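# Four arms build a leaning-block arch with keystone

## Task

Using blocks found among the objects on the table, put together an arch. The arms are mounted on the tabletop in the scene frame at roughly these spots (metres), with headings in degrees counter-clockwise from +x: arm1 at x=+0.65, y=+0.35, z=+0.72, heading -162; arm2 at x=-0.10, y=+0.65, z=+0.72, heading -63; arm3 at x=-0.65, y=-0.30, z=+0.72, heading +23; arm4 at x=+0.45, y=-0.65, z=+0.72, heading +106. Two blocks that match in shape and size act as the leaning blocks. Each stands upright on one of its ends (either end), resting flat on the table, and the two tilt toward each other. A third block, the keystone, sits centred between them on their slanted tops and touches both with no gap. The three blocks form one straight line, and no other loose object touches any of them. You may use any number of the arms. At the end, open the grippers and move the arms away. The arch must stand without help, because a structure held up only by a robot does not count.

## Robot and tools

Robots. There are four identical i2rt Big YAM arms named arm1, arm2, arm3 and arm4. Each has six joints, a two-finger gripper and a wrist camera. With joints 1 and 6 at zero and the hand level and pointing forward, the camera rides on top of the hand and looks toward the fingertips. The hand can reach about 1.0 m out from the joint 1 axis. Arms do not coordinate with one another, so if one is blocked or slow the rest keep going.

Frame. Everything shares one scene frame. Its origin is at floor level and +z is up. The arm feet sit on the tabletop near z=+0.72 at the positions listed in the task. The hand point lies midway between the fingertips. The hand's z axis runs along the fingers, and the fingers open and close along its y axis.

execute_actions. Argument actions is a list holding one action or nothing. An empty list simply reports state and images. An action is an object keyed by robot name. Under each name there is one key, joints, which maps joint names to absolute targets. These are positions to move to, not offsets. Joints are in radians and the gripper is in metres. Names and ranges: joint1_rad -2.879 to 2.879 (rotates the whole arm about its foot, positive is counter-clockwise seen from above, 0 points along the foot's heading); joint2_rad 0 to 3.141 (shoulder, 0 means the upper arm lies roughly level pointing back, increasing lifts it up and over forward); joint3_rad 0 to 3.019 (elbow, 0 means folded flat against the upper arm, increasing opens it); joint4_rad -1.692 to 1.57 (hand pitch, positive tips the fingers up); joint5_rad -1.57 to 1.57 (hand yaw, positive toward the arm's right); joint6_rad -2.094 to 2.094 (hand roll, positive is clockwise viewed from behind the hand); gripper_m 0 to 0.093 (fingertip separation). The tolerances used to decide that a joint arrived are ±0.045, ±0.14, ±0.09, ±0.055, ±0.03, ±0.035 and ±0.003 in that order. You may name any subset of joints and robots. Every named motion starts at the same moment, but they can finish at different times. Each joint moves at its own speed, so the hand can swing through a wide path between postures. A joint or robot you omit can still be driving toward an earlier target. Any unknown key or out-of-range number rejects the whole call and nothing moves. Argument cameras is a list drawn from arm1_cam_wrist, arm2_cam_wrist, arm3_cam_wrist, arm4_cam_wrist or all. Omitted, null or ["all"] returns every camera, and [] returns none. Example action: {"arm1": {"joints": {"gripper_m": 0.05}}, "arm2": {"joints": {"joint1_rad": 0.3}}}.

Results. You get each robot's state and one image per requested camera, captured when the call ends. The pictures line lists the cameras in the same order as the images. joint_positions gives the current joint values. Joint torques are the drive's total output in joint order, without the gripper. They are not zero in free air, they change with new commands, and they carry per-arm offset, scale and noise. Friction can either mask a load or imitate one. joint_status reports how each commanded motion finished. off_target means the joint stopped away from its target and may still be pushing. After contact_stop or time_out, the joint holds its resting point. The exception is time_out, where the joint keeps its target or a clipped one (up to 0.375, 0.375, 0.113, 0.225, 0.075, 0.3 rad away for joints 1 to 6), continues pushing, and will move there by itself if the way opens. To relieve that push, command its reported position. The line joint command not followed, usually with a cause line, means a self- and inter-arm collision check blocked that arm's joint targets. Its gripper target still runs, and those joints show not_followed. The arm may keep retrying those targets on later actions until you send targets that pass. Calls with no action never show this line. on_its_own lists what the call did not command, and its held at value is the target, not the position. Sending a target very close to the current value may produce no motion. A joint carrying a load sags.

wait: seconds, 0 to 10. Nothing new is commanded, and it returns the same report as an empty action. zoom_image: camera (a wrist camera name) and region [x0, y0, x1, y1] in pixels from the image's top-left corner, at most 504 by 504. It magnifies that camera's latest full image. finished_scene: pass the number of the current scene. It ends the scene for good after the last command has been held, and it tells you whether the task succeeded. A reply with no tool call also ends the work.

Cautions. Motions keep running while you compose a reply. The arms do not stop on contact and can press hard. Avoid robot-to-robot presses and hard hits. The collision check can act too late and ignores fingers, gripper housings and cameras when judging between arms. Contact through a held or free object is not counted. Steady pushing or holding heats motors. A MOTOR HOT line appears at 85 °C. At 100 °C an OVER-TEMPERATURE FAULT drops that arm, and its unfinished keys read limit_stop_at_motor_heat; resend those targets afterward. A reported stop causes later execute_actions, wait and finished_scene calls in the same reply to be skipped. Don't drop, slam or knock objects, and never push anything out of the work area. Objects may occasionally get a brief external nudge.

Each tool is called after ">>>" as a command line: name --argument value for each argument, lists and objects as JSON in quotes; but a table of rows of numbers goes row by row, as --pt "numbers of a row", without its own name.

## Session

>>> execute_actions --actions '[]'

Scene clock: 0.00 s.
Joint torques (N m, as the arm reports them, + toward a larger angle): no reading
Motor temperatures (°C, as the motors report them): arm1=[28 27 28 26 29 28] | arm2=[29 29 28 30 29 26] | arm3=[27 29 33 29 30 26] | arm4=[28 28 29 29 29 30]
arm1.joint_positions: joint1_rad=+0.740 joint2_rad=+0.433 joint3_rad=+1.358 joint4_rad=-1.622 joint5_rad=-0.276 joint6_rad=+0.538 gripper_m=+0.094
arm1.joint_status: not commanded
arm1.hand: x=+0.6359 y=+0.2215 z=+1.2713 quat_wxyz=(-0.383, -0.854, -0.283, +0.209) (m; scene frame)
arm2.joint_positions: joint1_rad=-0.868 joint2_rad=+0.588 joint3_rad=+1.361 joint4_rad=-1.560 joint5_rad=+0.254 joint6_rad=-0.732 gripper_m=+0.094
arm2.joint_status: not commanded
arm2.hand: x=-0.2036 y=+0.4922 z=+1.2245 quat_wxyz=(+0.033, -0.562, -0.724, +0.398) (m; scene frame)
arm3.joint_positions: joint1_rad=+0.176 joint2_rad=+0.425 joint3_rad=+1.676 joint4_rad=-1.380 joint5_rad=+0.186 joint6_rad=+0.333 gripper_m=+0.095
arm3.joint_status: not commanded
arm3.hand: x=-0.5827 y=-0.2891 z=+1.4966 quat_wxyz=(-0.628, +0.015, -0.750, -0.208) (m; scene frame)
arm4.joint_positions: joint1_rad=+0.836 joint2_rad=+0.285 joint3_rad=+1.315 joint4_rad=-1.641 joint5_rad=-0.025 joint6_rad=+0.756 gripper_m=+0.095
arm4.joint_status: not commanded
arm4.hand: x=+0.3823 y=-0.6190 z=+1.2498 quat_wxyz=(+0.093, +0.738, -0.491, -0.453) (m; scene frame)
pictures: arm1_cam_wrist, arm2_cam_wrist, arm3_cam_wrist, arm4_cam_wrist
Images, in order (width x height): arm1_cam_wrist 616x616, arm2_cam_wrist 616x616, arm3_cam_wrist 616x616, arm4_cam_wrist 616x616.

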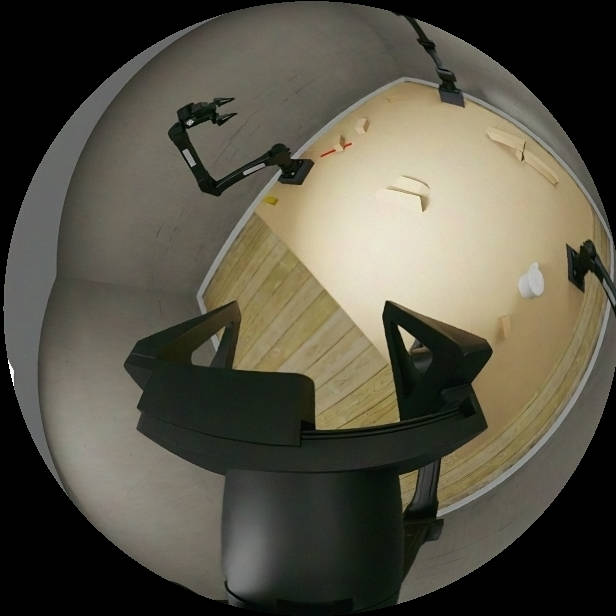

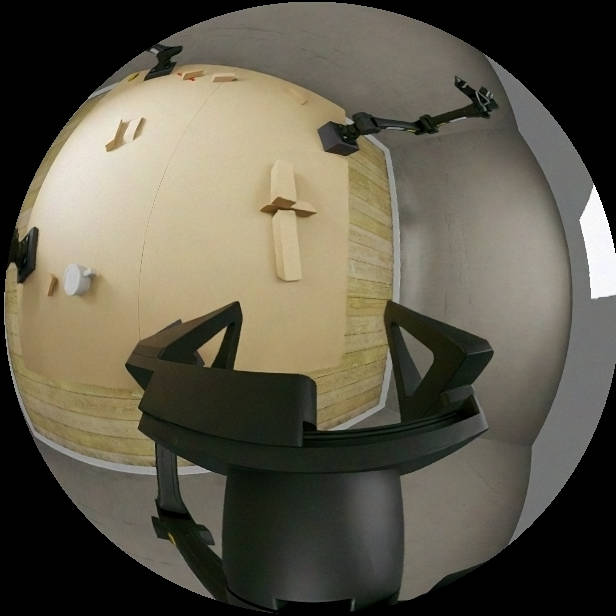

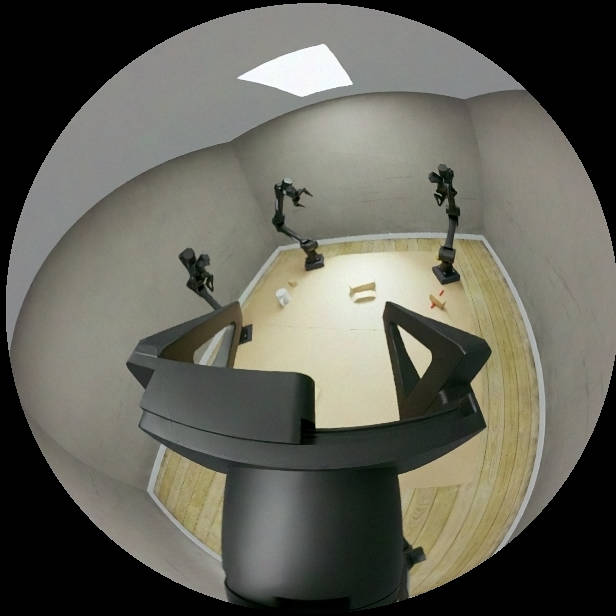

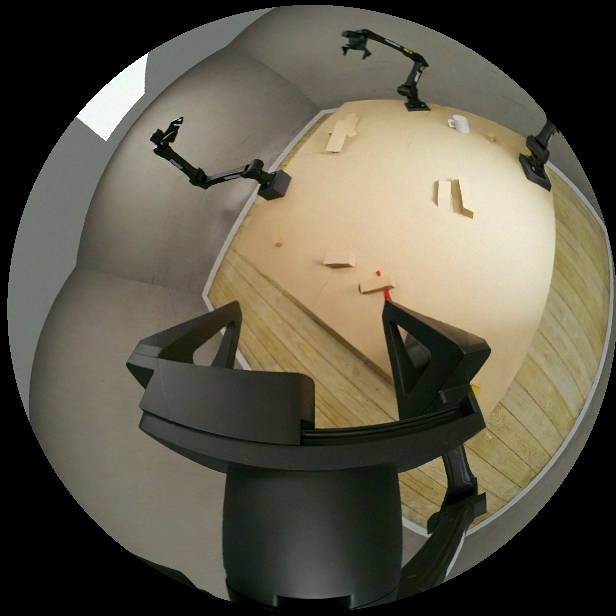

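>>> execute_actions --actions '[{"arm1":{"joints":{"joint1_rad":0.25,"joint2_rad":1.1,"joint3_rad":1.4,"joint4_rad":-1.5,"joint5_rad":0,"joint6_rad":0}},"arm2":{"joints":{"joint1_rad":0,"joint2_rad":1.1,"joint3_rad":1.4,"joint4_rad":-1.5,"joint5_rad":0,"joint6_rad":0}},"arm3":{"joints":{"joint1_rad":0.1,"joint2_rad":1.1,"joint3_rad":1.4,"joint4_rad":-1.5,"joint5_rad":0,"joint6_rad":0}},"arm4":{"joints":{"joint1_rad":0.2,"joint2_rad":1.1,"joint3_rad":1.4,"joint4_rad":-1.5,"joint5_rad":0,"joint6_rad":0}}}]'

Scene clock: 2.07 s.
Joint torques (N m, as the arm reports them, + toward a larger angle): arm1=[-0.25 -8.13 11.14  0.86  0.08 -0.11] | arm2=[-1.27 -8.71 11.56  1.45 -0.11  0.1 ] | arm3=[ 0.96 -8.66 10.87  0.12 -0.06 -0.15] | arm4=[-2.32 -8.86  9.95  0.88 -0.11 -0.06]
Motor temperatures (°C, as the motors report them): arm1=[28 27 28 26 29 28] | arm2=[29 29 29 30 29 26] | arm3=[27 29 33 29 30 26] | arm4=[28 28 29 29 29 30]
arm1.joint_positions: joint1_rad=+0.254 joint2_rad=+1.114 joint3_rad=+1.385 joint4_rad=-1.511 joint5_rad=-0.002 joint6_rad=+0.010 gripper_m=+0.094
arm1.joint_status: all done
arm1.hand: x=+0.3465 y=+0.1567 z=+1.1416 quat_wxyz=(-0.045, -0.949, -0.267, +0.162) (m; scene frame)
arm2.joint_positions: joint1_rad=-0.003 joint2_rad=+1.110 joint3_rad=+1.382 joint4_rad=-1.505 joint5_rad=+0.001 joint6_rad=-0.012 gripper_m=+0.094
arm2.joint_status: all done
arm2.hand: x=+0.0734 y=+0.3284 z=+1.0969 quat_wxyz=(-0.136, -0.504, -0.848, +0.090) (m; scene frame)
arm3.joint_positions: joint1_rad=+0.110 joint2_rad=+1.114 joint3_rad=+1.387 joint4_rad=-1.482 joint5_rad=+0.004 joint6_rad=+0.010 gripper_m=+0.095
arm3.joint_status: all done
arm3.hand: x=-0.3224 y=-0.1323 z=+1.1905 quat_wxyz=(-0.177, +0.221, -0.958, -0.036) (m; scene frame)
arm4.joint_positions: joint1_rad=+0.208 joint2_rad=+1.105 joint3_rad=+1.384 joint4_rad=-1.506 joint5_rad=-0.001 joint6_rad=+0.011 gripper_m=+0.095
arm4.joint_status: all done
arm4.hand: x=+0.2727 y=-0.3328 z=+1.1316 quat_wxyz=(-0.079, +0.849, -0.501, -0.148) (m; scene frame)
pictures: arm1_cam_wrist, arm2_cam_wrist, arm3_cam_wrist, arm4_cam_wrist
Images, in order (width x height): arm1_cam_wrist 616x616, arm2_cam_wrist 616x616, arm3_cam_wrist 616x616, arm4_cam_wrist 616x616.

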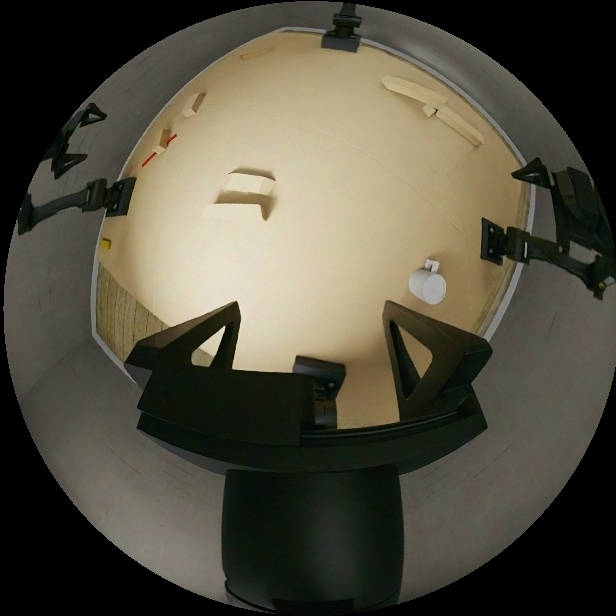

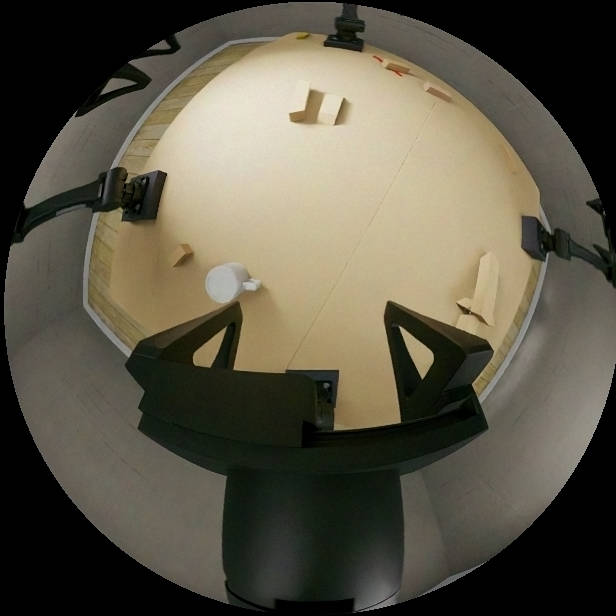

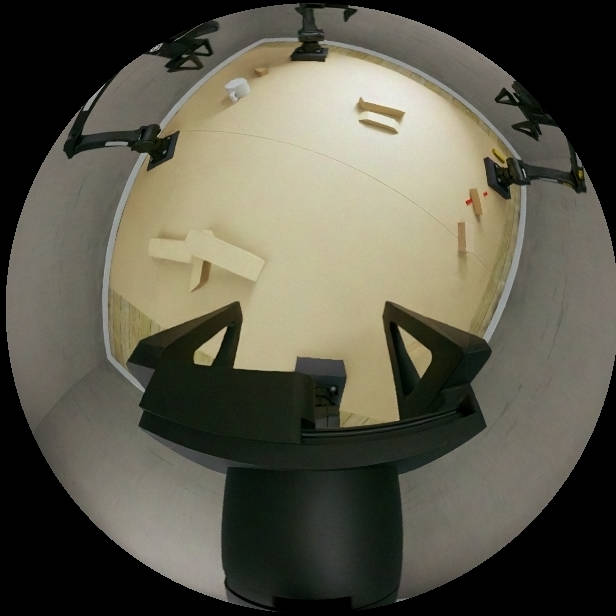

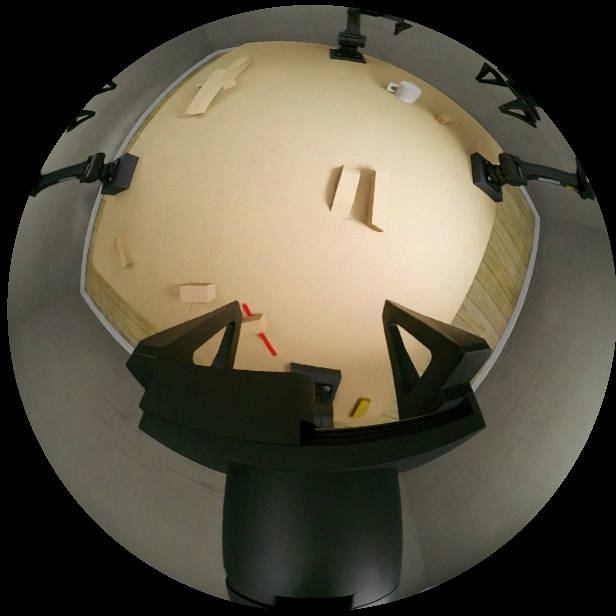

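>>> zoom_image --camera "arm3_cam_wrist" --region '[130,200,290,310]'

>>> zoom_image --camera "arm4_cam_wrist" --region '[300,150,420,250]'

>>> zoom_image --camera "arm2_cam_wrist" --region '[420,230,540,350]'

>>> zoom_image --camera "arm4_cam_wrist" --region '[90,210,300,370]'

>>> zoom_image --camera "arm1_cam_wrist" --region '[180,150,300,240]'

Region (130, 200, 290, 310) of arm3_cam_wrist's 616x616 image, scaled by 3.150, with more detail than that image has; it fills the top 346 rows of this view, and the rest is white.

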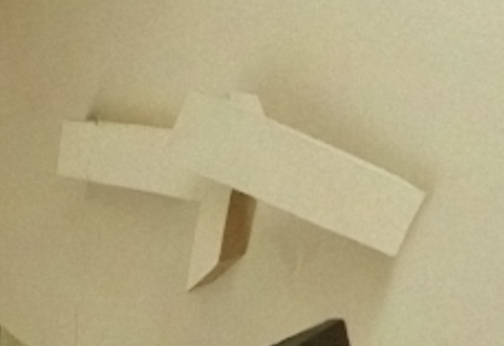

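Region (300, 150, 420, 250) of arm4_cam_wrist's 616x616 image, scaled by 4.200, with more detail than that image has.

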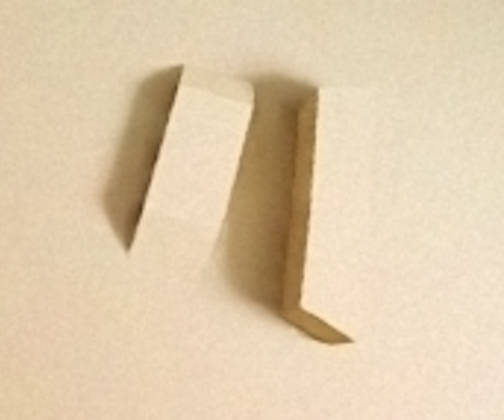

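Region (420, 230, 540, 350) of arm2_cam_wrist's 616x616 image, scaled by 4.200, with more detail than that image has.

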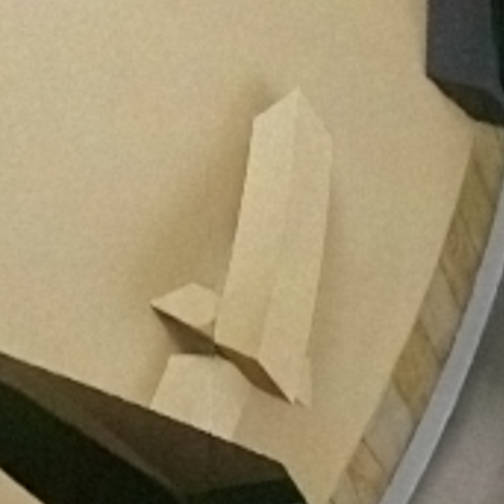

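Region (90, 210, 300, 370) of arm4_cam_wrist's 616x616 image, scaled by 2.400, with more detail than that image has; it fills the top 384 rows of this view, and the rest is white.

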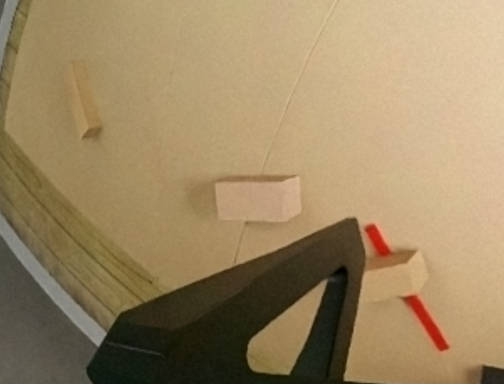

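Region (180, 150, 300, 240) of arm1_cam_wrist's 616x616 image, scaled by 4.200, with more detail than that image has; it fills the top 378 rows of this view, and the rest is white.

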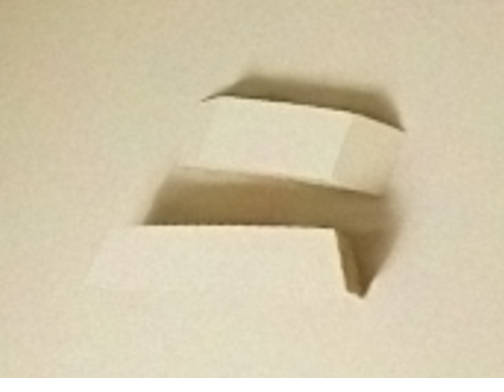

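>>> execute_actions --actions '[{"arm3":{"joints":{"joint1_rad":0.72,"joint2_rad":1.514,"joint3_rad":1.22,"joint4_rad":-0.99}},"arm4":{"joints":{"joint1_rad":0.03,"joint2_rad":1.482,"joint3_rad":1.38,"joint4_rad":-1.18}},"arm2":{"joints":{"joint1_rad":-0.6}},"arm1":{"joints":{"joint1_rad":-0.2}}}]'

Scene clock: 5.63 s.
Joint torques (N m, as the arm reports them, + toward a larger angle): arm1=[-0.35 -8.17 11.17  0.84  0.01 -0.1 ] | arm2=[-1.83 -8.74 11.51  1.48 -0.09  0.11] | arm3=[  0.94 -14.92   9.46   1.49   0.07  -0.03] | arm4=[ -1.56 -14.84  10.37   1.03  -0.17  -0.04]
Motor temperatures (°C, as the motors report them): arm1=[28 27 29 26 29 28] | arm2=[29 29 29 30 29 26] | arm3=[27 29 34 29 30 26] | arm4=[28 28 30 29 29 30]
arm1.joint_positions: joint1_rad=-0.198 joint2_rad=+1.114 joint3_rad=+1.385 joint4_rad=-1.511 joint5_rad=-0.001 joint6_rad=+0.008 gripper_m=+0.094
arm1.joint_status: all done
arm1.hand: x=+0.2935 y=+0.3107 z=+1.1425 quat_wxyz=(-0.008, -0.984, -0.049, +0.169) (m; scene frame)
arm2.joint_positions: joint1_rad=-0.597 joint2_rad=+1.110 joint3_rad=+1.382 joint4_rad=-1.505 joint5_rad=+0.001 joint6_rad=-0.011 gripper_m=+0.094
arm2.joint_status: all done
arm2.hand: x=-0.1357 y=+0.2892 z=+1.0995 quat_wxyz=(-0.105, -0.730, -0.662, +0.129) (m; scene frame)
arm3.joint_positions: joint1_rad=+0.727 joint2_rad=+1.534 joint3_rad=+1.214 joint4_rad=-1.012 joint5_rad=+0.000 joint6_rad=+0.009 gripper_m=+0.095
arm3.joint_status: all done
arm3.hand: x=-0.4189 y=+0.1390 z=+0.9669 quat_wxyz=(-0.102, +0.508, -0.854, -0.057) (m; scene frame)
arm4.joint_positions: joint1_rad=+0.030 joint2_rad=+1.487 joint3_rad=+1.362 joint4_rad=-1.191 joint5_rad=-0.001 joint6_rad=+0.009 gripper_m=+0.095
arm4.joint_status: all done
arm4.hand: x=+0.2852 y=-0.1793 z=+0.9846 quat_wxyz=(-0.067, +0.807, -0.577, -0.103) (m; scene frame)
pictures: arm1_cam_wrist, arm2_cam_wrist, arm3_cam_wrist, arm4_cam_wrist
Images, in order (width x height): arm1_cam_wrist 616x616, arm2_cam_wrist 616x616, arm3_cam_wrist 616x616, arm4_cam_wrist 616x616.

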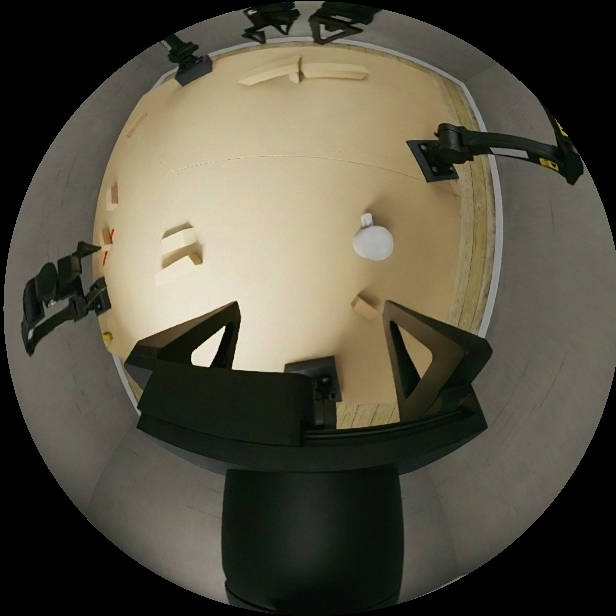

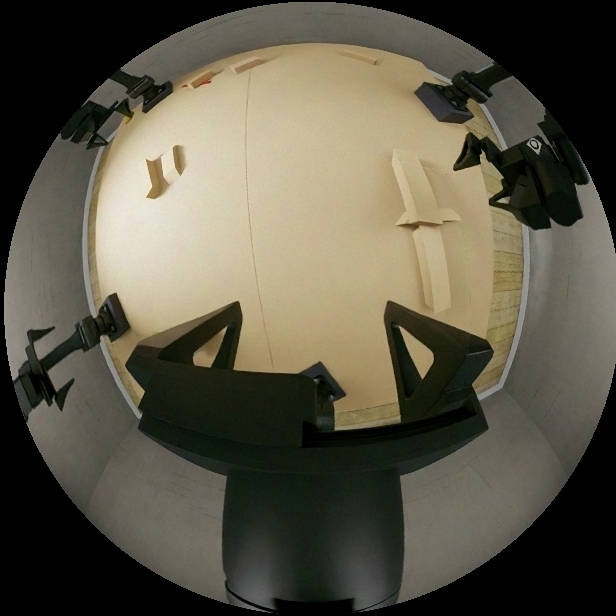

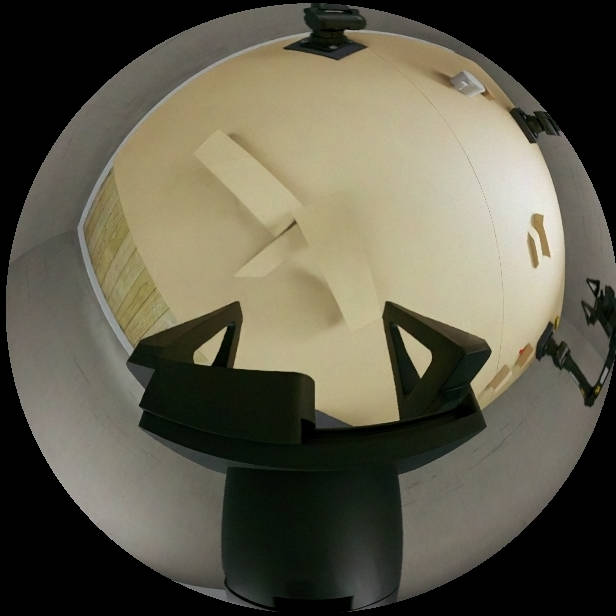

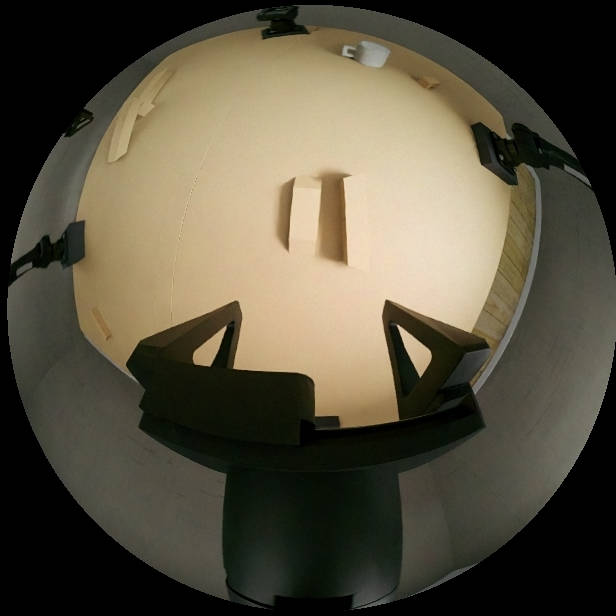

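>>> zoom_image --camera "arm3_cam_wrist" --region '[170,110,410,340]'

>>> zoom_image --camera "arm2_cam_wrist" --region '[360,130,500,330]'

>>> zoom_image --camera "arm4_cam_wrist" --region '[260,150,400,290]'

>>> zoom_image --camera "arm1_cam_wrist" --region '[220,40,400,110]'

Region (170, 110, 410, 340) of arm3_cam_wrist's 616x616 image, scaled by 2.100, with more detail than that image has; it fills the top 483 rows of this view, and the rest is white.

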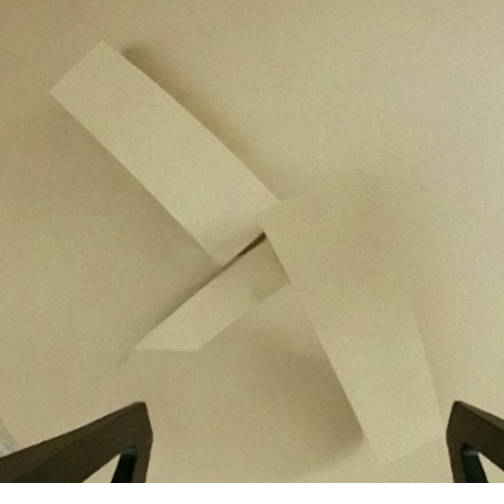

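Region (360, 130, 500, 330) of arm2_cam_wrist's 616x616 image, scaled by 2.520, with more detail than that image has; it fills the left 353 columns of this view, and the rest is white.

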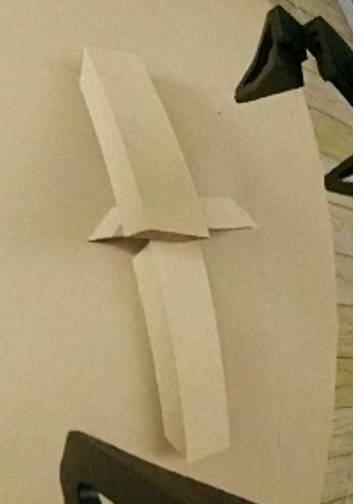

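Region (260, 150, 400, 290) of arm4_cam_wrist's 616x616 image, scaled by 3.600, with more detail than that image has.

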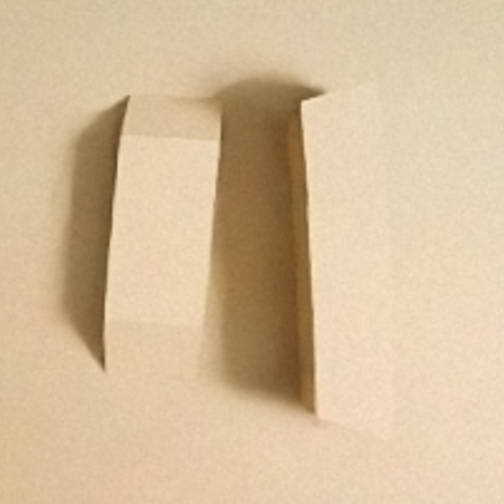

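Region (220, 40, 400, 110) of arm1_cam_wrist's 616x616 image, scaled by 2.800, with more detail than that image has.

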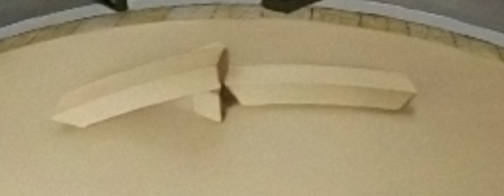

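>>> execute_actions --actions '[{"arm3":{"joints":{"joint1_rad":0.59,"joint2_rad":1.68,"joint3_rad":1.26,"joint4_rad":-1.14,"joint6_rad":-0.54}},"arm2":{"joints":{"joint1_rad":0.1,"joint2_rad":0.9,"joint3_rad":1.2}}}]' --cameras '["arm3_cam_wrist","arm2_cam_wrist"]'

Scene clock: 10.80 s.
Joint torques (N m, as the arm reports them, + toward a larger angle): arm1=[-0.23 -8.16 11.18  0.84  0.01 -0.09] | arm2=[-0.86 -3.37  9.72  1.41 -0.07  0.1 ] | arm3=[  2.51 -15.29  11.62  -0.47  -0.02  -0.16] | arm4=[ -2.11 -15.36  10.42   1.11  -0.16  -0.02]
Motor temperatures (°C, as the motors report them): arm1=[28 27 30 26 29 28] | arm2=[29 29 30 30 29 26] | arm3=[27 29 34 29 30 26] | arm4=[28 28 31 29 29 30]
arm1.joint_positions: joint1_rad=-0.198 joint2_rad=+1.114 joint3_rad=+1.385 joint4_rad=-1.511 joint5_rad=-0.001 joint6_rad=+0.008 gripper_m=+0.094
arm1.joint_status: not commanded
arm1.hand: x=+0.2935 y=+0.3107 z=+1.1425 quat_wxyz=(-0.008, -0.984, -0.049, +0.169) (m; scene frame)
arm2.joint_positions: joint1_rad=+0.095 joint2_rad=+0.892 joint3_rad=+1.205 joint4_rad=-1.504 joint5_rad=+0.001 joint6_rad=-0.010 gripper_m=+0.094
arm2.joint_status: all done
arm2.hand: x=+0.0643 y=+0.4068 z=+1.0839 quat_wxyz=(-0.159, -0.461, -0.868, +0.092) (m; scene frame)
arm3.joint_positions: joint1_rad=+0.581 joint2_rad=+1.690 joint3_rad=+1.221 joint4_rad=-1.123 joint5_rad=+0.000 joint6_rad=-0.529 gripper_m=+0.095
arm3.joint_status: all done
arm3.hand: x=-0.3730 y=+0.0782 z=+0.8953 quat_wxyz=(+0.011, +0.668, -0.744, +0.007) (m; scene frame)
arm4.joint_positions: joint1_rad=+0.030 joint2_rad=+1.487 joint3_rad=+1.362 joint4_rad=-1.191 joint5_rad=-0.001 joint6_rad=+0.009 gripper_m=+0.095
arm4.joint_status: not commanded
arm4.hand: x=+0.2852 y=-0.1793 z=+0.9846 quat_wxyz=(-0.067, +0.807, -0.577, -0.103) (m; scene frame)
pictures: arm2_cam_wrist, arm3_cam_wrist
Images, in order (width x height): arm2_cam_wrist 616x616, arm3_cam_wrist 616x616.

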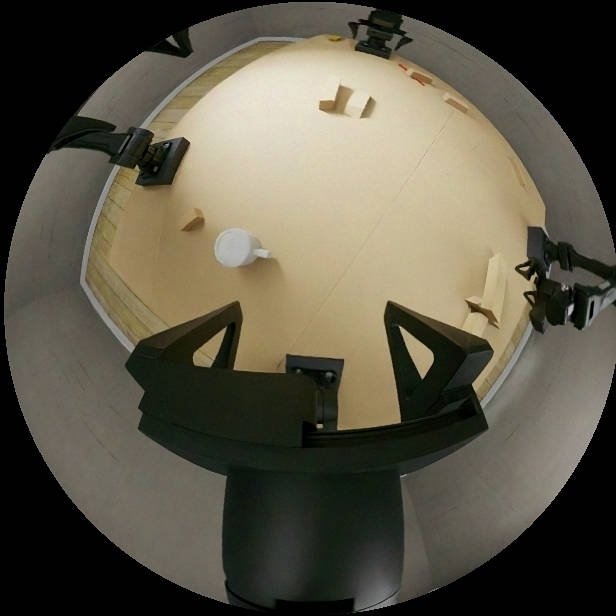

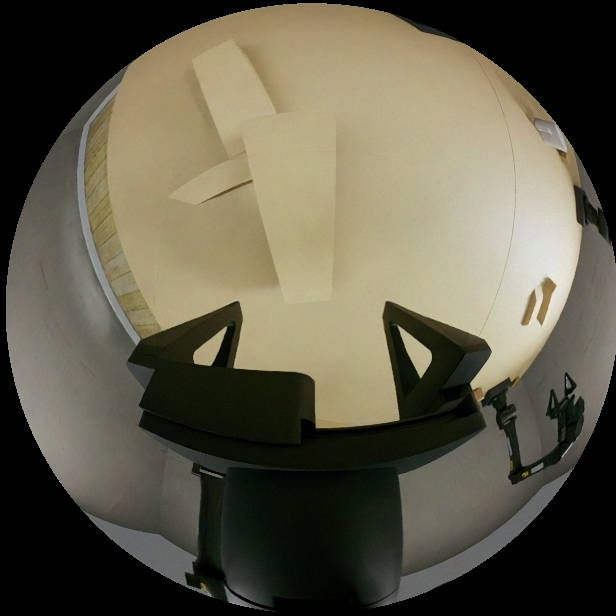

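>>> execute_actions --actions '[{"arm3":{"joints":{"joint1_rad":0.633,"joint2_rad":1.76,"joint3_rad":1.15,"joint4_rad":-0.96}}}]' --cameras '["arm3_cam_wrist"]'

Scene clock: 12.73 s.
Joint torques (N m, as the arm reports them, + toward a larger angle): arm1=[-0.31 -8.22 11.18  0.81  0.03 -0.09] | arm2=[-1.02 -3.33  9.77  1.44 -0.08  0.1 ] | arm3=[  2.17 -13.49   7.37   0.81  -0.01  -0.07] | arm4=[ -1.77 -15.26  10.23   1.05  -0.15  -0.07]
Motor temperatures (°C, as the motors report them): arm1=[28 27 30 26 29 28] | arm2=[29 29 30 30 29 26] | arm3=[27 29 35 29 30 26] | arm4=[28 28 31 29 29 30]
arm1.joint_positions: joint1_rad=-0.198 joint2_rad=+1.114 joint3_rad=+1.385 joint4_rad=-1.511 joint5_rad=-0.001 joint6_rad=+0.008 gripper_m=+0.094
arm1.joint_status: not commanded
arm1.hand: x=+0.2935 y=+0.3107 z=+1.1425 quat_wxyz=(-0.008, -0.984, -0.049, +0.169) (m; scene frame)
arm2.joint_positions: joint1_rad=+0.095 joint2_rad=+0.892 joint3_rad=+1.205 joint4_rad=-1.504 joint5_rad=+0.001 joint6_rad=-0.010 gripper_m=+0.094
arm2.joint_status: not commanded
arm2.hand: x=+0.0643 y=+0.4068 z=+1.0839 quat_wxyz=(-0.159, -0.461, -0.868, +0.092) (m; scene frame)
arm3.joint_positions: joint1_rad=+0.627 joint2_rad=+1.759 joint3_rad=+1.150 joint4_rad=-0.978 joint5_rad=+0.000 joint6_rad=-0.530 gripper_m=+0.095
arm3.joint_status: all done
arm3.hand: x=-0.3911 y=+0.0890 z=+0.8405 quat_wxyz=(+0.009, +0.685, -0.728, +0.007) (m; scene frame)
arm4.joint_positions: joint1_rad=+0.030 joint2_rad=+1.487 joint3_rad=+1.362 joint4_rad=-1.191 joint5_rad=-0.001 joint6_rad=+0.009 gripper_m=+0.095
arm4.joint_status: not commanded
arm4.hand: x=+0.2852 y=-0.1793 z=+0.9846 quat_wxyz=(-0.067, +0.807, -0.577, -0.103) (m; scene frame)
pictures: arm3_cam_wrist
Images, in order (width x height): arm3_cam_wrist 616x616.

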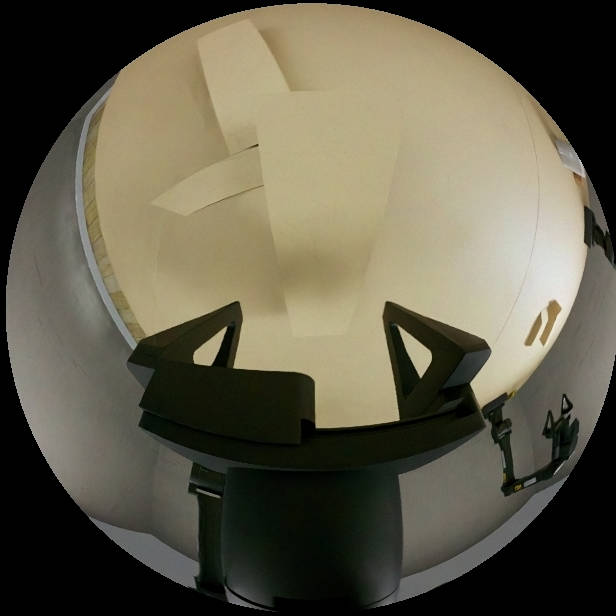

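>>> execute_actions --actions '[{"arm3":{"joints":{"joint2_rad":1.875,"joint3_rad":1.124,"joint4_rad":-0.81}}}]' --cameras '["arm3_cam_wrist"]'

Scene clock: 13.90 s.
Joint torques (N m, as the arm reports them, + toward a larger angle): arm1=[-0.38 -8.21 11.14  0.86  0.02 -0.1 ] | arm2=[-0.9  -3.33  9.76  1.44 -0.08  0.1 ] | arm3=[  2.46 -14.12   6.81   0.85   0.04  -0.07] | arm4=[ -1.42 -14.96  10.24   1.11  -0.16  -0.03]
Motor temperatures (°C, as the motors report them): arm1=[28 27 30 26 29 28] | arm2=[29 29 30 30 29 26] | arm3=[27 29 35 29 30 26] | arm4=[28 28 31 29 29 30]
arm1.joint_positions: joint1_rad=-0.198 joint2_rad=+1.114 joint3_rad=+1.385 joint4_rad=-1.511 joint5_rad=-0.001 joint6_rad=+0.008 gripper_m=+0.094
arm1.joint_status: not commanded
arm1.hand: x=+0.2935 y=+0.3107 z=+1.1425 quat_wxyz=(-0.008, -0.984, -0.049, +0.169) (m; scene frame)
arm2.joint_positions: joint1_rad=+0.095 joint2_rad=+0.892 joint3_rad=+1.205 joint4_rad=-1.504 joint5_rad=+0.001 joint6_rad=-0.010 gripper_m=+0.094
arm2.joint_status: not commanded
arm2.hand: x=+0.0643 y=+0.4068 z=+1.0839 quat_wxyz=(-0.159, -0.461, -0.868, +0.092) (m; scene frame)
arm3.joint_positions: joint1_rad=+0.627 joint2_rad=+1.876 joint3_rad=+1.124 joint4_rad=-0.828 joint5_rad=+0.000 joint6_rad=-0.530 gripper_m=+0.095
arm3.joint_status: all done
arm3.hand: x=-0.3858 y=+0.0958 z=+0.7797 quat_wxyz=(+0.005, +0.685, -0.728, +0.006) (m; scene frame)
arm4.joint_positions: joint1_rad=+0.030 joint2_rad=+1.487 joint3_rad=+1.362 joint4_rad=-1.191 joint5_rad=-0.001 joint6_rad=+0.009 gripper_m=+0.095
arm4.joint_status: not commanded
arm4.hand: x=+0.2852 y=-0.1793 z=+0.9846 quat_wxyz=(-0.067, +0.807, -0.577, -0.103) (m; scene frame)
pictures: arm3_cam_wrist
Images, in order (width x height): arm3_cam_wrist 616x616.

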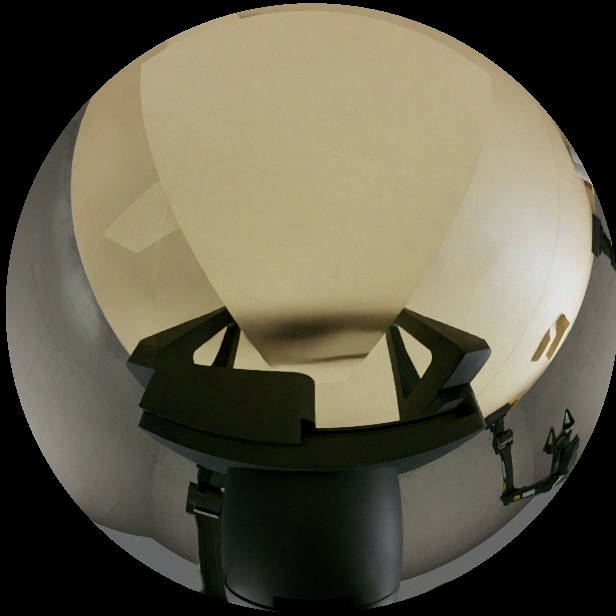

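>>> execute_actions --actions '[{"arm3":{"joints":{"gripper_m":0.05}}}]' --cameras '["arm3_cam_wrist"]'

>>> execute_actions --actions '[{"arm3":{"joints":{"joint2_rad":1.65,"joint3_rad":1.2,"joint4_rad":-1.1}},"arm4":{"joints":{"joint1_rad":0.5,"joint2_rad":0.9,"joint3_rad":0.8,"joint4_rad":-0.6}}}]'

Scene clock: 14.70 s.
Joint torques (N m, as the arm reports them, + toward a larger angle): arm1=[-0.37 -8.1  11.13  0.84  0.02 -0.1 ] | arm2=[-0.98 -3.33  9.73  1.45 -0.07  0.1 ] | arm3=[  1.52 -14.42   6.56   0.89  -0.03  -0.07] | arm4=[ -2.09 -15.59  10.36   1.03  -0.18  -0.02]
Motor temperatures (°C, as the motors report them): arm1=[28 27 30 26 29 28] | arm2=[29 29 30 30 29 26] | arm3=[27 29 35 29 30 26] | arm4=[28 28 32 29 29 30]
arm1.joint_positions: joint1_rad=-0.198 joint2_rad=+1.114 joint3_rad=+1.385 joint4_rad=-1.511 joint5_rad=-0.001 joint6_rad=+0.008 gripper_m=+0.094
arm1.joint_status: not commanded
arm1.hand: x=+0.2935 y=+0.3107 z=+1.1425 quat_wxyz=(-0.008, -0.984, -0.049, +0.169) (m; scene frame)
arm2.joint_positions: joint1_rad=+0.095 joint2_rad=+0.892 joint3_rad=+1.205 joint4_rad=-1.504 joint5_rad=+0.001 joint6_rad=-0.010 gripper_m=+0.094
arm2.joint_status: not commanded
arm2.hand: x=+0.0643 y=+0.4068 z=+1.0839 quat_wxyz=(-0.159, -0.461, -0.868, +0.092) (m; scene frame)
arm3.joint_positions: joint1_rad=+0.627 joint2_rad=+1.876 joint3_rad=+1.124 joint4_rad=-0.828 joint5_rad=+0.002 joint6_rad=-0.531 gripper_m=+0.061
arm3.joint_status: gripper_m off_target (ended at +0.061, target +0.050)
arm3.hand: x=-0.3855 y=+0.0958 z=+0.7797 quat_wxyz=(+0.004, +0.686, -0.728, +0.007) (m; scene frame)
arm4.joint_positions: joint1_rad=+0.030 joint2_rad=+1.487 joint3_rad=+1.362 joint4_rad=-1.191 joint5_rad=-0.001 joint6_rad=+0.009 gripper_m=+0.095
arm4.joint_status: not commanded
arm4.hand: x=+0.2852 y=-0.1793 z=+0.9846 quat_wxyz=(-0.067, +0.807, -0.577, -0.103) (m; scene frame)
pictures: arm3_cam_wrist
Images, in order (width x height): arm3_cam_wrist 616x616.

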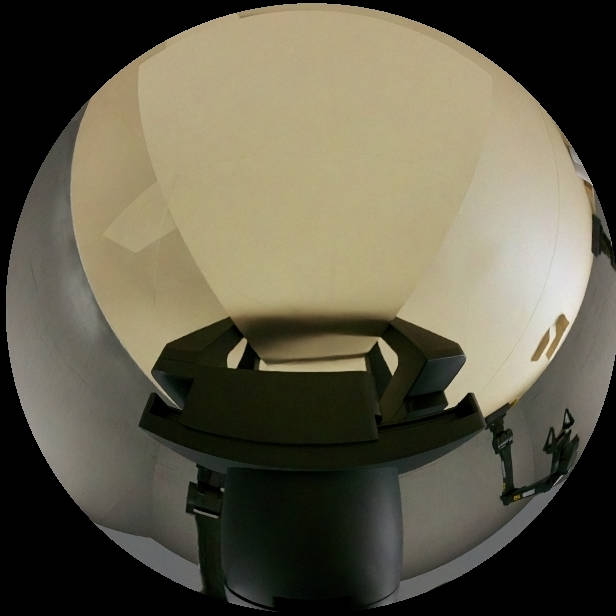

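Scene clock: 16.10 s.
Joint torques (N m, as the arm reports them, + toward a larger angle): arm1=[-0.23 -8.28 11.17  0.81  0.04 -0.1 ] | arm2=[-1.14 -3.4   9.74  1.48 -0.09  0.11] | arm3=[  1.88 -13.44  12.29  -0.76  -0.03  -0.03] | arm4=[-0.96 -5.4   9.83  2.02 -0.11 -0.03]
Motor temperatures (°C, as the motors report them): arm1=[28 27 30 26 29 28] | arm2=[29 29 30 30 29 26] | arm3=[27 29 35 29 30 26] | arm4=[28 28 32 29 29 30]
arm1.joint_positions: joint1_rad=-0.198 joint2_rad=+1.114 joint3_rad=+1.385 joint4_rad=-1.511 joint5_rad=-0.001 joint6_rad=+0.008 gripper_m=+0.094
arm1.joint_status: not commanded
arm1.hand: x=+0.2935 y=+0.3107 z=+1.1425 quat_wxyz=(-0.008, -0.984, -0.049, +0.169) (m; scene frame)
arm2.joint_positions: joint1_rad=+0.095 joint2_rad=+0.892 joint3_rad=+1.205 joint4_rad=-1.504 joint5_rad=+0.001 joint6_rad=-0.010 gripper_m=+0.094
arm2.joint_status: not commanded
arm2.hand: x=+0.0643 y=+0.4068 z=+1.0839 quat_wxyz=(-0.159, -0.461, -0.868, +0.092) (m; scene frame)
arm3.joint_positions: joint1_rad=+0.627 joint2_rad=+1.658 joint3_rad=+1.150 joint4_rad=-1.084 joint5_rad=+0.002 joint6_rad=-0.531 gripper_m=+0.061
arm3.joint_status: all done
arm3.hand: x=-0.4008 y=+0.0748 z=+0.8856 quat_wxyz=(+0.011, +0.686, -0.728, +0.008) (m; scene frame)
arm4.joint_positions: joint1_rad=+0.491 joint2_rad=+0.895 joint3_rad=+0.798 joint4_rad=-0.617 joint5_rad=-0.002 joint6_rad=+0.008 gripper_m=+0.095
arm4.joint_status: all done
arm4.hand: x=+0.1614 y=-0.3676 z=+1.0298 quat_wxyz=(-0.148, +0.842, -0.347, -0.386) (m; scene frame)
pictures: arm1_cam_wrist, arm2_cam_wrist, arm3_cam_wrist, arm4_cam_wrist
Images, in order (width x height): arm1_cam_wrist 616x616, arm2_cam_wrist 616x616, arm3_cam_wrist 616x616, arm4_cam_wrist 616x616.

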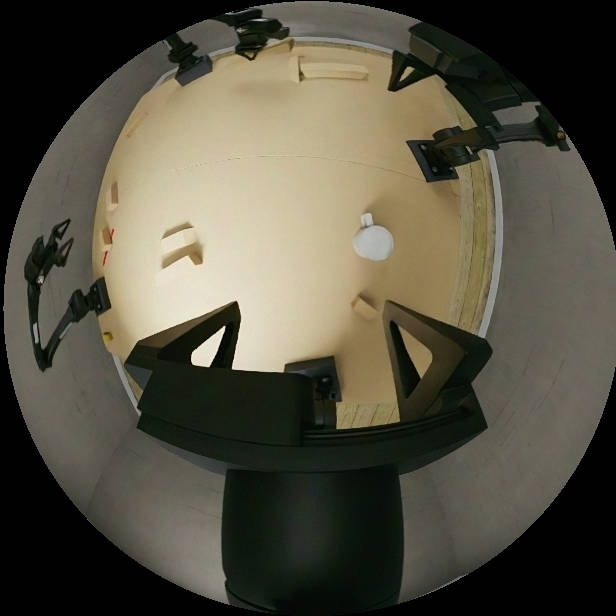

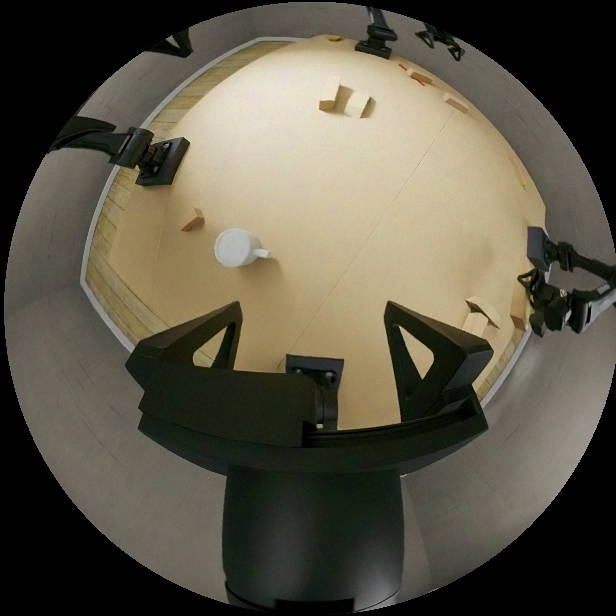

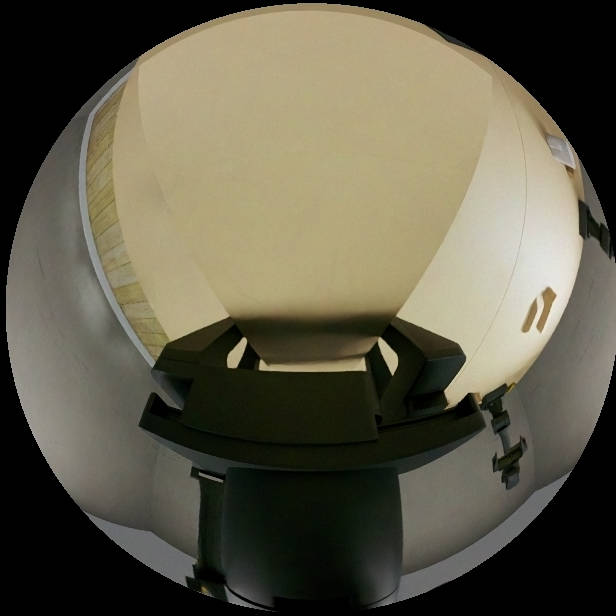

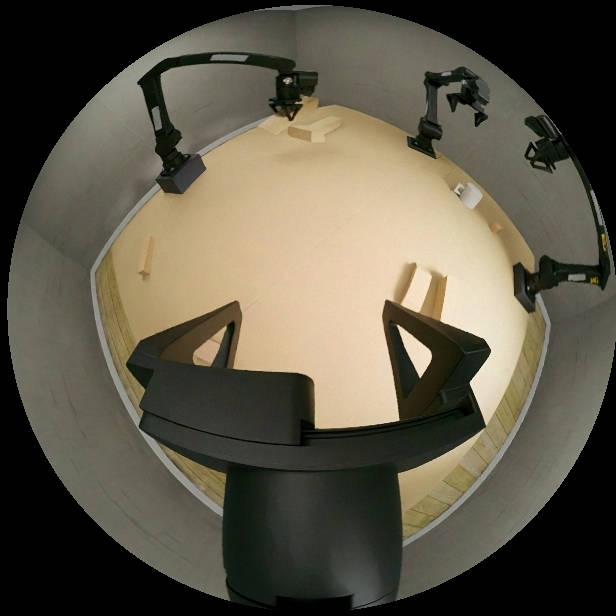

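>>> execute_actions --actions '[{"arm3":{"joints":{"joint1_rad":0.11,"joint2_rad":1.43,"joint3_rad":0.87,"joint4_rad":-0.07,"joint6_rad":0}},"arm2":{"joints":{"joint1_rad":-1.313,"joint6_rad":-1.0,"joint2_rad":1.3,"joint3_rad":1.34,"joint4_rad":-1.3}},"arm4":{"joints":{"joint1_rad":0.2,"joint2_rad":0.601,"joint3_rad":0.49,"joint4_rad":-0.5}}}]' --cameras '["arm4_cam_wrist"]'

>>> execute_actions --actions '[{"arm2":{"joints":{"joint2_rad":1.59}}}]' --cameras '["arm4_cam_wrist","arm2_cam_wrist"]'

Scene clock: 19.63 s.
Joint torques (N m, as the arm reports them, + toward a larger angle): arm1=[-0.31 -8.23 11.16  0.84  0.02 -0.09] | arm2=[ -1.49 -13.25  11.93   1.24  -0.18  -0.14] | arm3=[  2.12 -13.72   9.94   3.68  -0.01   0.13] | arm4=[-2.71 -1.64 10.35  2.1  -0.19 -0.03]
Motor temperatures (°C, as the motors report them): arm1=[28 27 31 26 29 28] | arm2=[29 29 30 30 29 26] | arm3=[27 30 35 29 30 26] | arm4=[28 28 32 29 29 30]
arm1.joint_positions: joint1_rad=-0.198 joint2_rad=+1.114 joint3_rad=+1.385 joint4_rad=-1.511 joint5_rad=-0.001 joint6_rad=+0.008 gripper_m=+0.094
arm1.joint_status: not commanded
arm1.hand: x=+0.2935 y=+0.3107 z=+1.1425 quat_wxyz=(-0.008, -0.984, -0.049, +0.169) (m; scene frame)
arm2.joint_positions: joint1_rad=-1.315 joint2_rad=+1.317 joint3_rad=+1.319 joint4_rad=-1.303 joint5_rad=+0.001 joint6_rad=-0.988 gripper_m=+0.094
arm2.joint_status: all done
arm2.hand: x=-0.4207 y=+0.3539 z=+1.0108 quat_wxyz=(+0.023, -0.642, -0.754, +0.136) (m; scene frame)
arm3.joint_positions: joint1_rad=+0.108 joint2_rad=+1.456 joint3_rad=+0.855 joint4_rad=-0.122 joint5_rad=+0.002 joint6_rad=-0.010 gripper_m=+0.061
arm3.joint_status: all done
arm3.hand: x=-0.1640 y=-0.0571 z=+0.9536 quat_wxyz=(-0.403, +0.214, -0.885, -0.087) (m; scene frame)
arm4.joint_positions: joint1_rad=+0.209 joint2_rad=+0.597 joint3_rad=+0.485 joint4_rad=-0.517 joint5_rad=+0.000 joint6_rad=+0.008 gripper_m=+0.095
arm4.joint_status: all done
arm4.hand: x=+0.2902 y=-0.3670 z=+0.9707 quat_wxyz=(-0.221, +0.769, -0.453, -0.393) (m; scene frame)
pictures: arm4_cam_wrist
Images, in order (width x height): arm4_cam_wrist 616x616.

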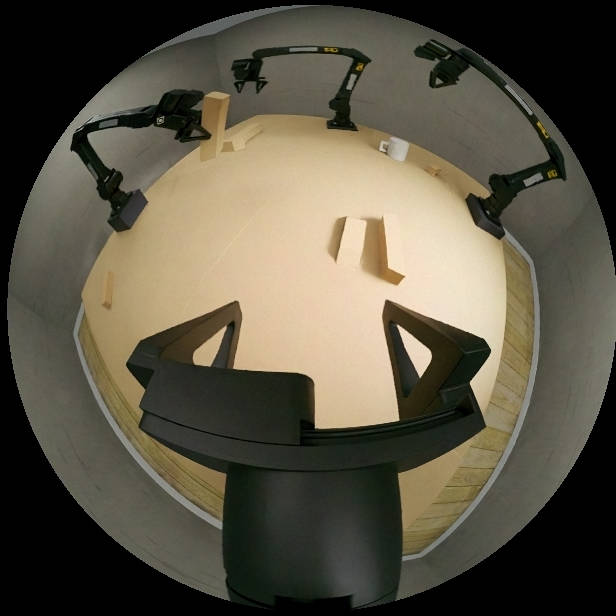

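Scene clock: 20.80 s.
Joint torques (N m, as the arm reports them, + toward a larger angle): arm1=[-0.39 -8.09 11.16  0.82  0.02 -0.09] | arm2=[ -1.5  -16.87  11.01   0.59  -0.19  -0.13] | arm3=[  1.45 -13.51   9.93   3.77  -0.02   0.14] | arm4=[-2.83 -1.78 10.22  1.91 -0.2  -0.03]
Motor temperatures (°C, as the motors report them): arm1=[28 27 31 26 29 28] | arm2=[29 29 30 30 29 26] | arm3=[27 30 35 29 30 26] | arm4=[28 28 32 29 29 30]
arm1.joint_positions: joint1_rad=-0.198 joint2_rad=+1.114 joint3_rad=+1.385 joint4_rad=-1.511 joint5_rad=-0.001 joint6_rad=+0.008 gripper_m=+0.094
arm1.joint_status: not commanded
arm1.hand: x=+0.2935 y=+0.3107 z=+1.1425 quat_wxyz=(-0.008, -0.984, -0.049, +0.169) (m; scene frame)
arm2.joint_positions: joint1_rad=-1.315 joint2_rad=+1.603 joint3_rad=+1.319 joint4_rad=-1.303 joint5_rad=+0.001 joint6_rad=-0.988 gripper_m=+0.094
arm2.joint_status: all done
arm2.hand: x=-0.4405 y=+0.3378 z=+0.8871 quat_wxyz=(+0.006, -0.648, -0.761, -0.006) (m; scene frame)
arm3.joint_positions: joint1_rad=+0.108 joint2_rad=+1.456 joint3_rad=+0.855 joint4_rad=-0.122 joint5_rad=+0.002 joint6_rad=-0.010 gripper_m=+0.061
arm3.joint_status: not commanded
arm3.hand: x=-0.1640 y=-0.0571 z=+0.9536 quat_wxyz=(-0.403, +0.214, -0.885, -0.087) (m; scene frame)
arm4.joint_positions: joint1_rad=+0.209 joint2_rad=+0.597 joint3_rad=+0.485 joint4_rad=-0.517 joint5_rad=+0.000 joint6_rad=+0.008 gripper_m=+0.095
arm4.joint_status: not commanded
arm4.hand: x=+0.2902 y=-0.3670 z=+0.9707 quat_wxyz=(-0.221, +0.769, -0.453, -0.393) (m; scene frame)
pictures: arm2_cam_wrist, arm4_cam_wrist
Images, in order (width x height): arm2_cam_wrist 616x616, arm4_cam_wrist 616x616.

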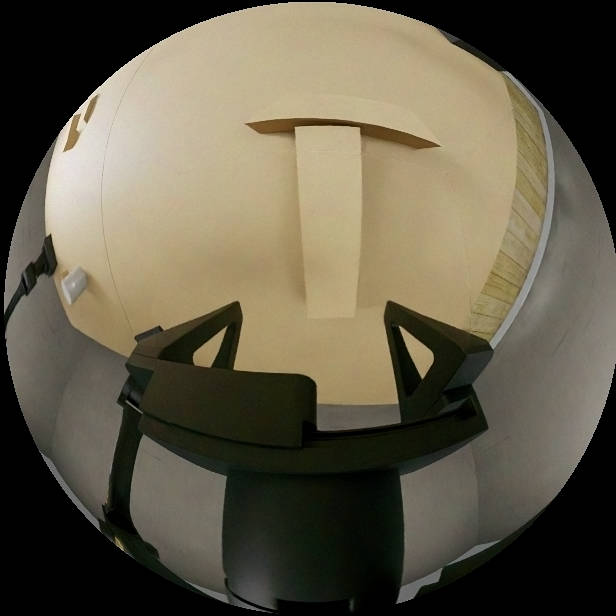

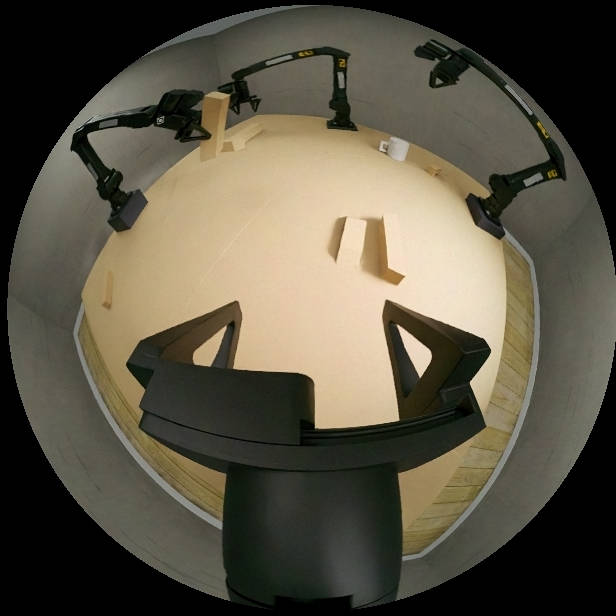

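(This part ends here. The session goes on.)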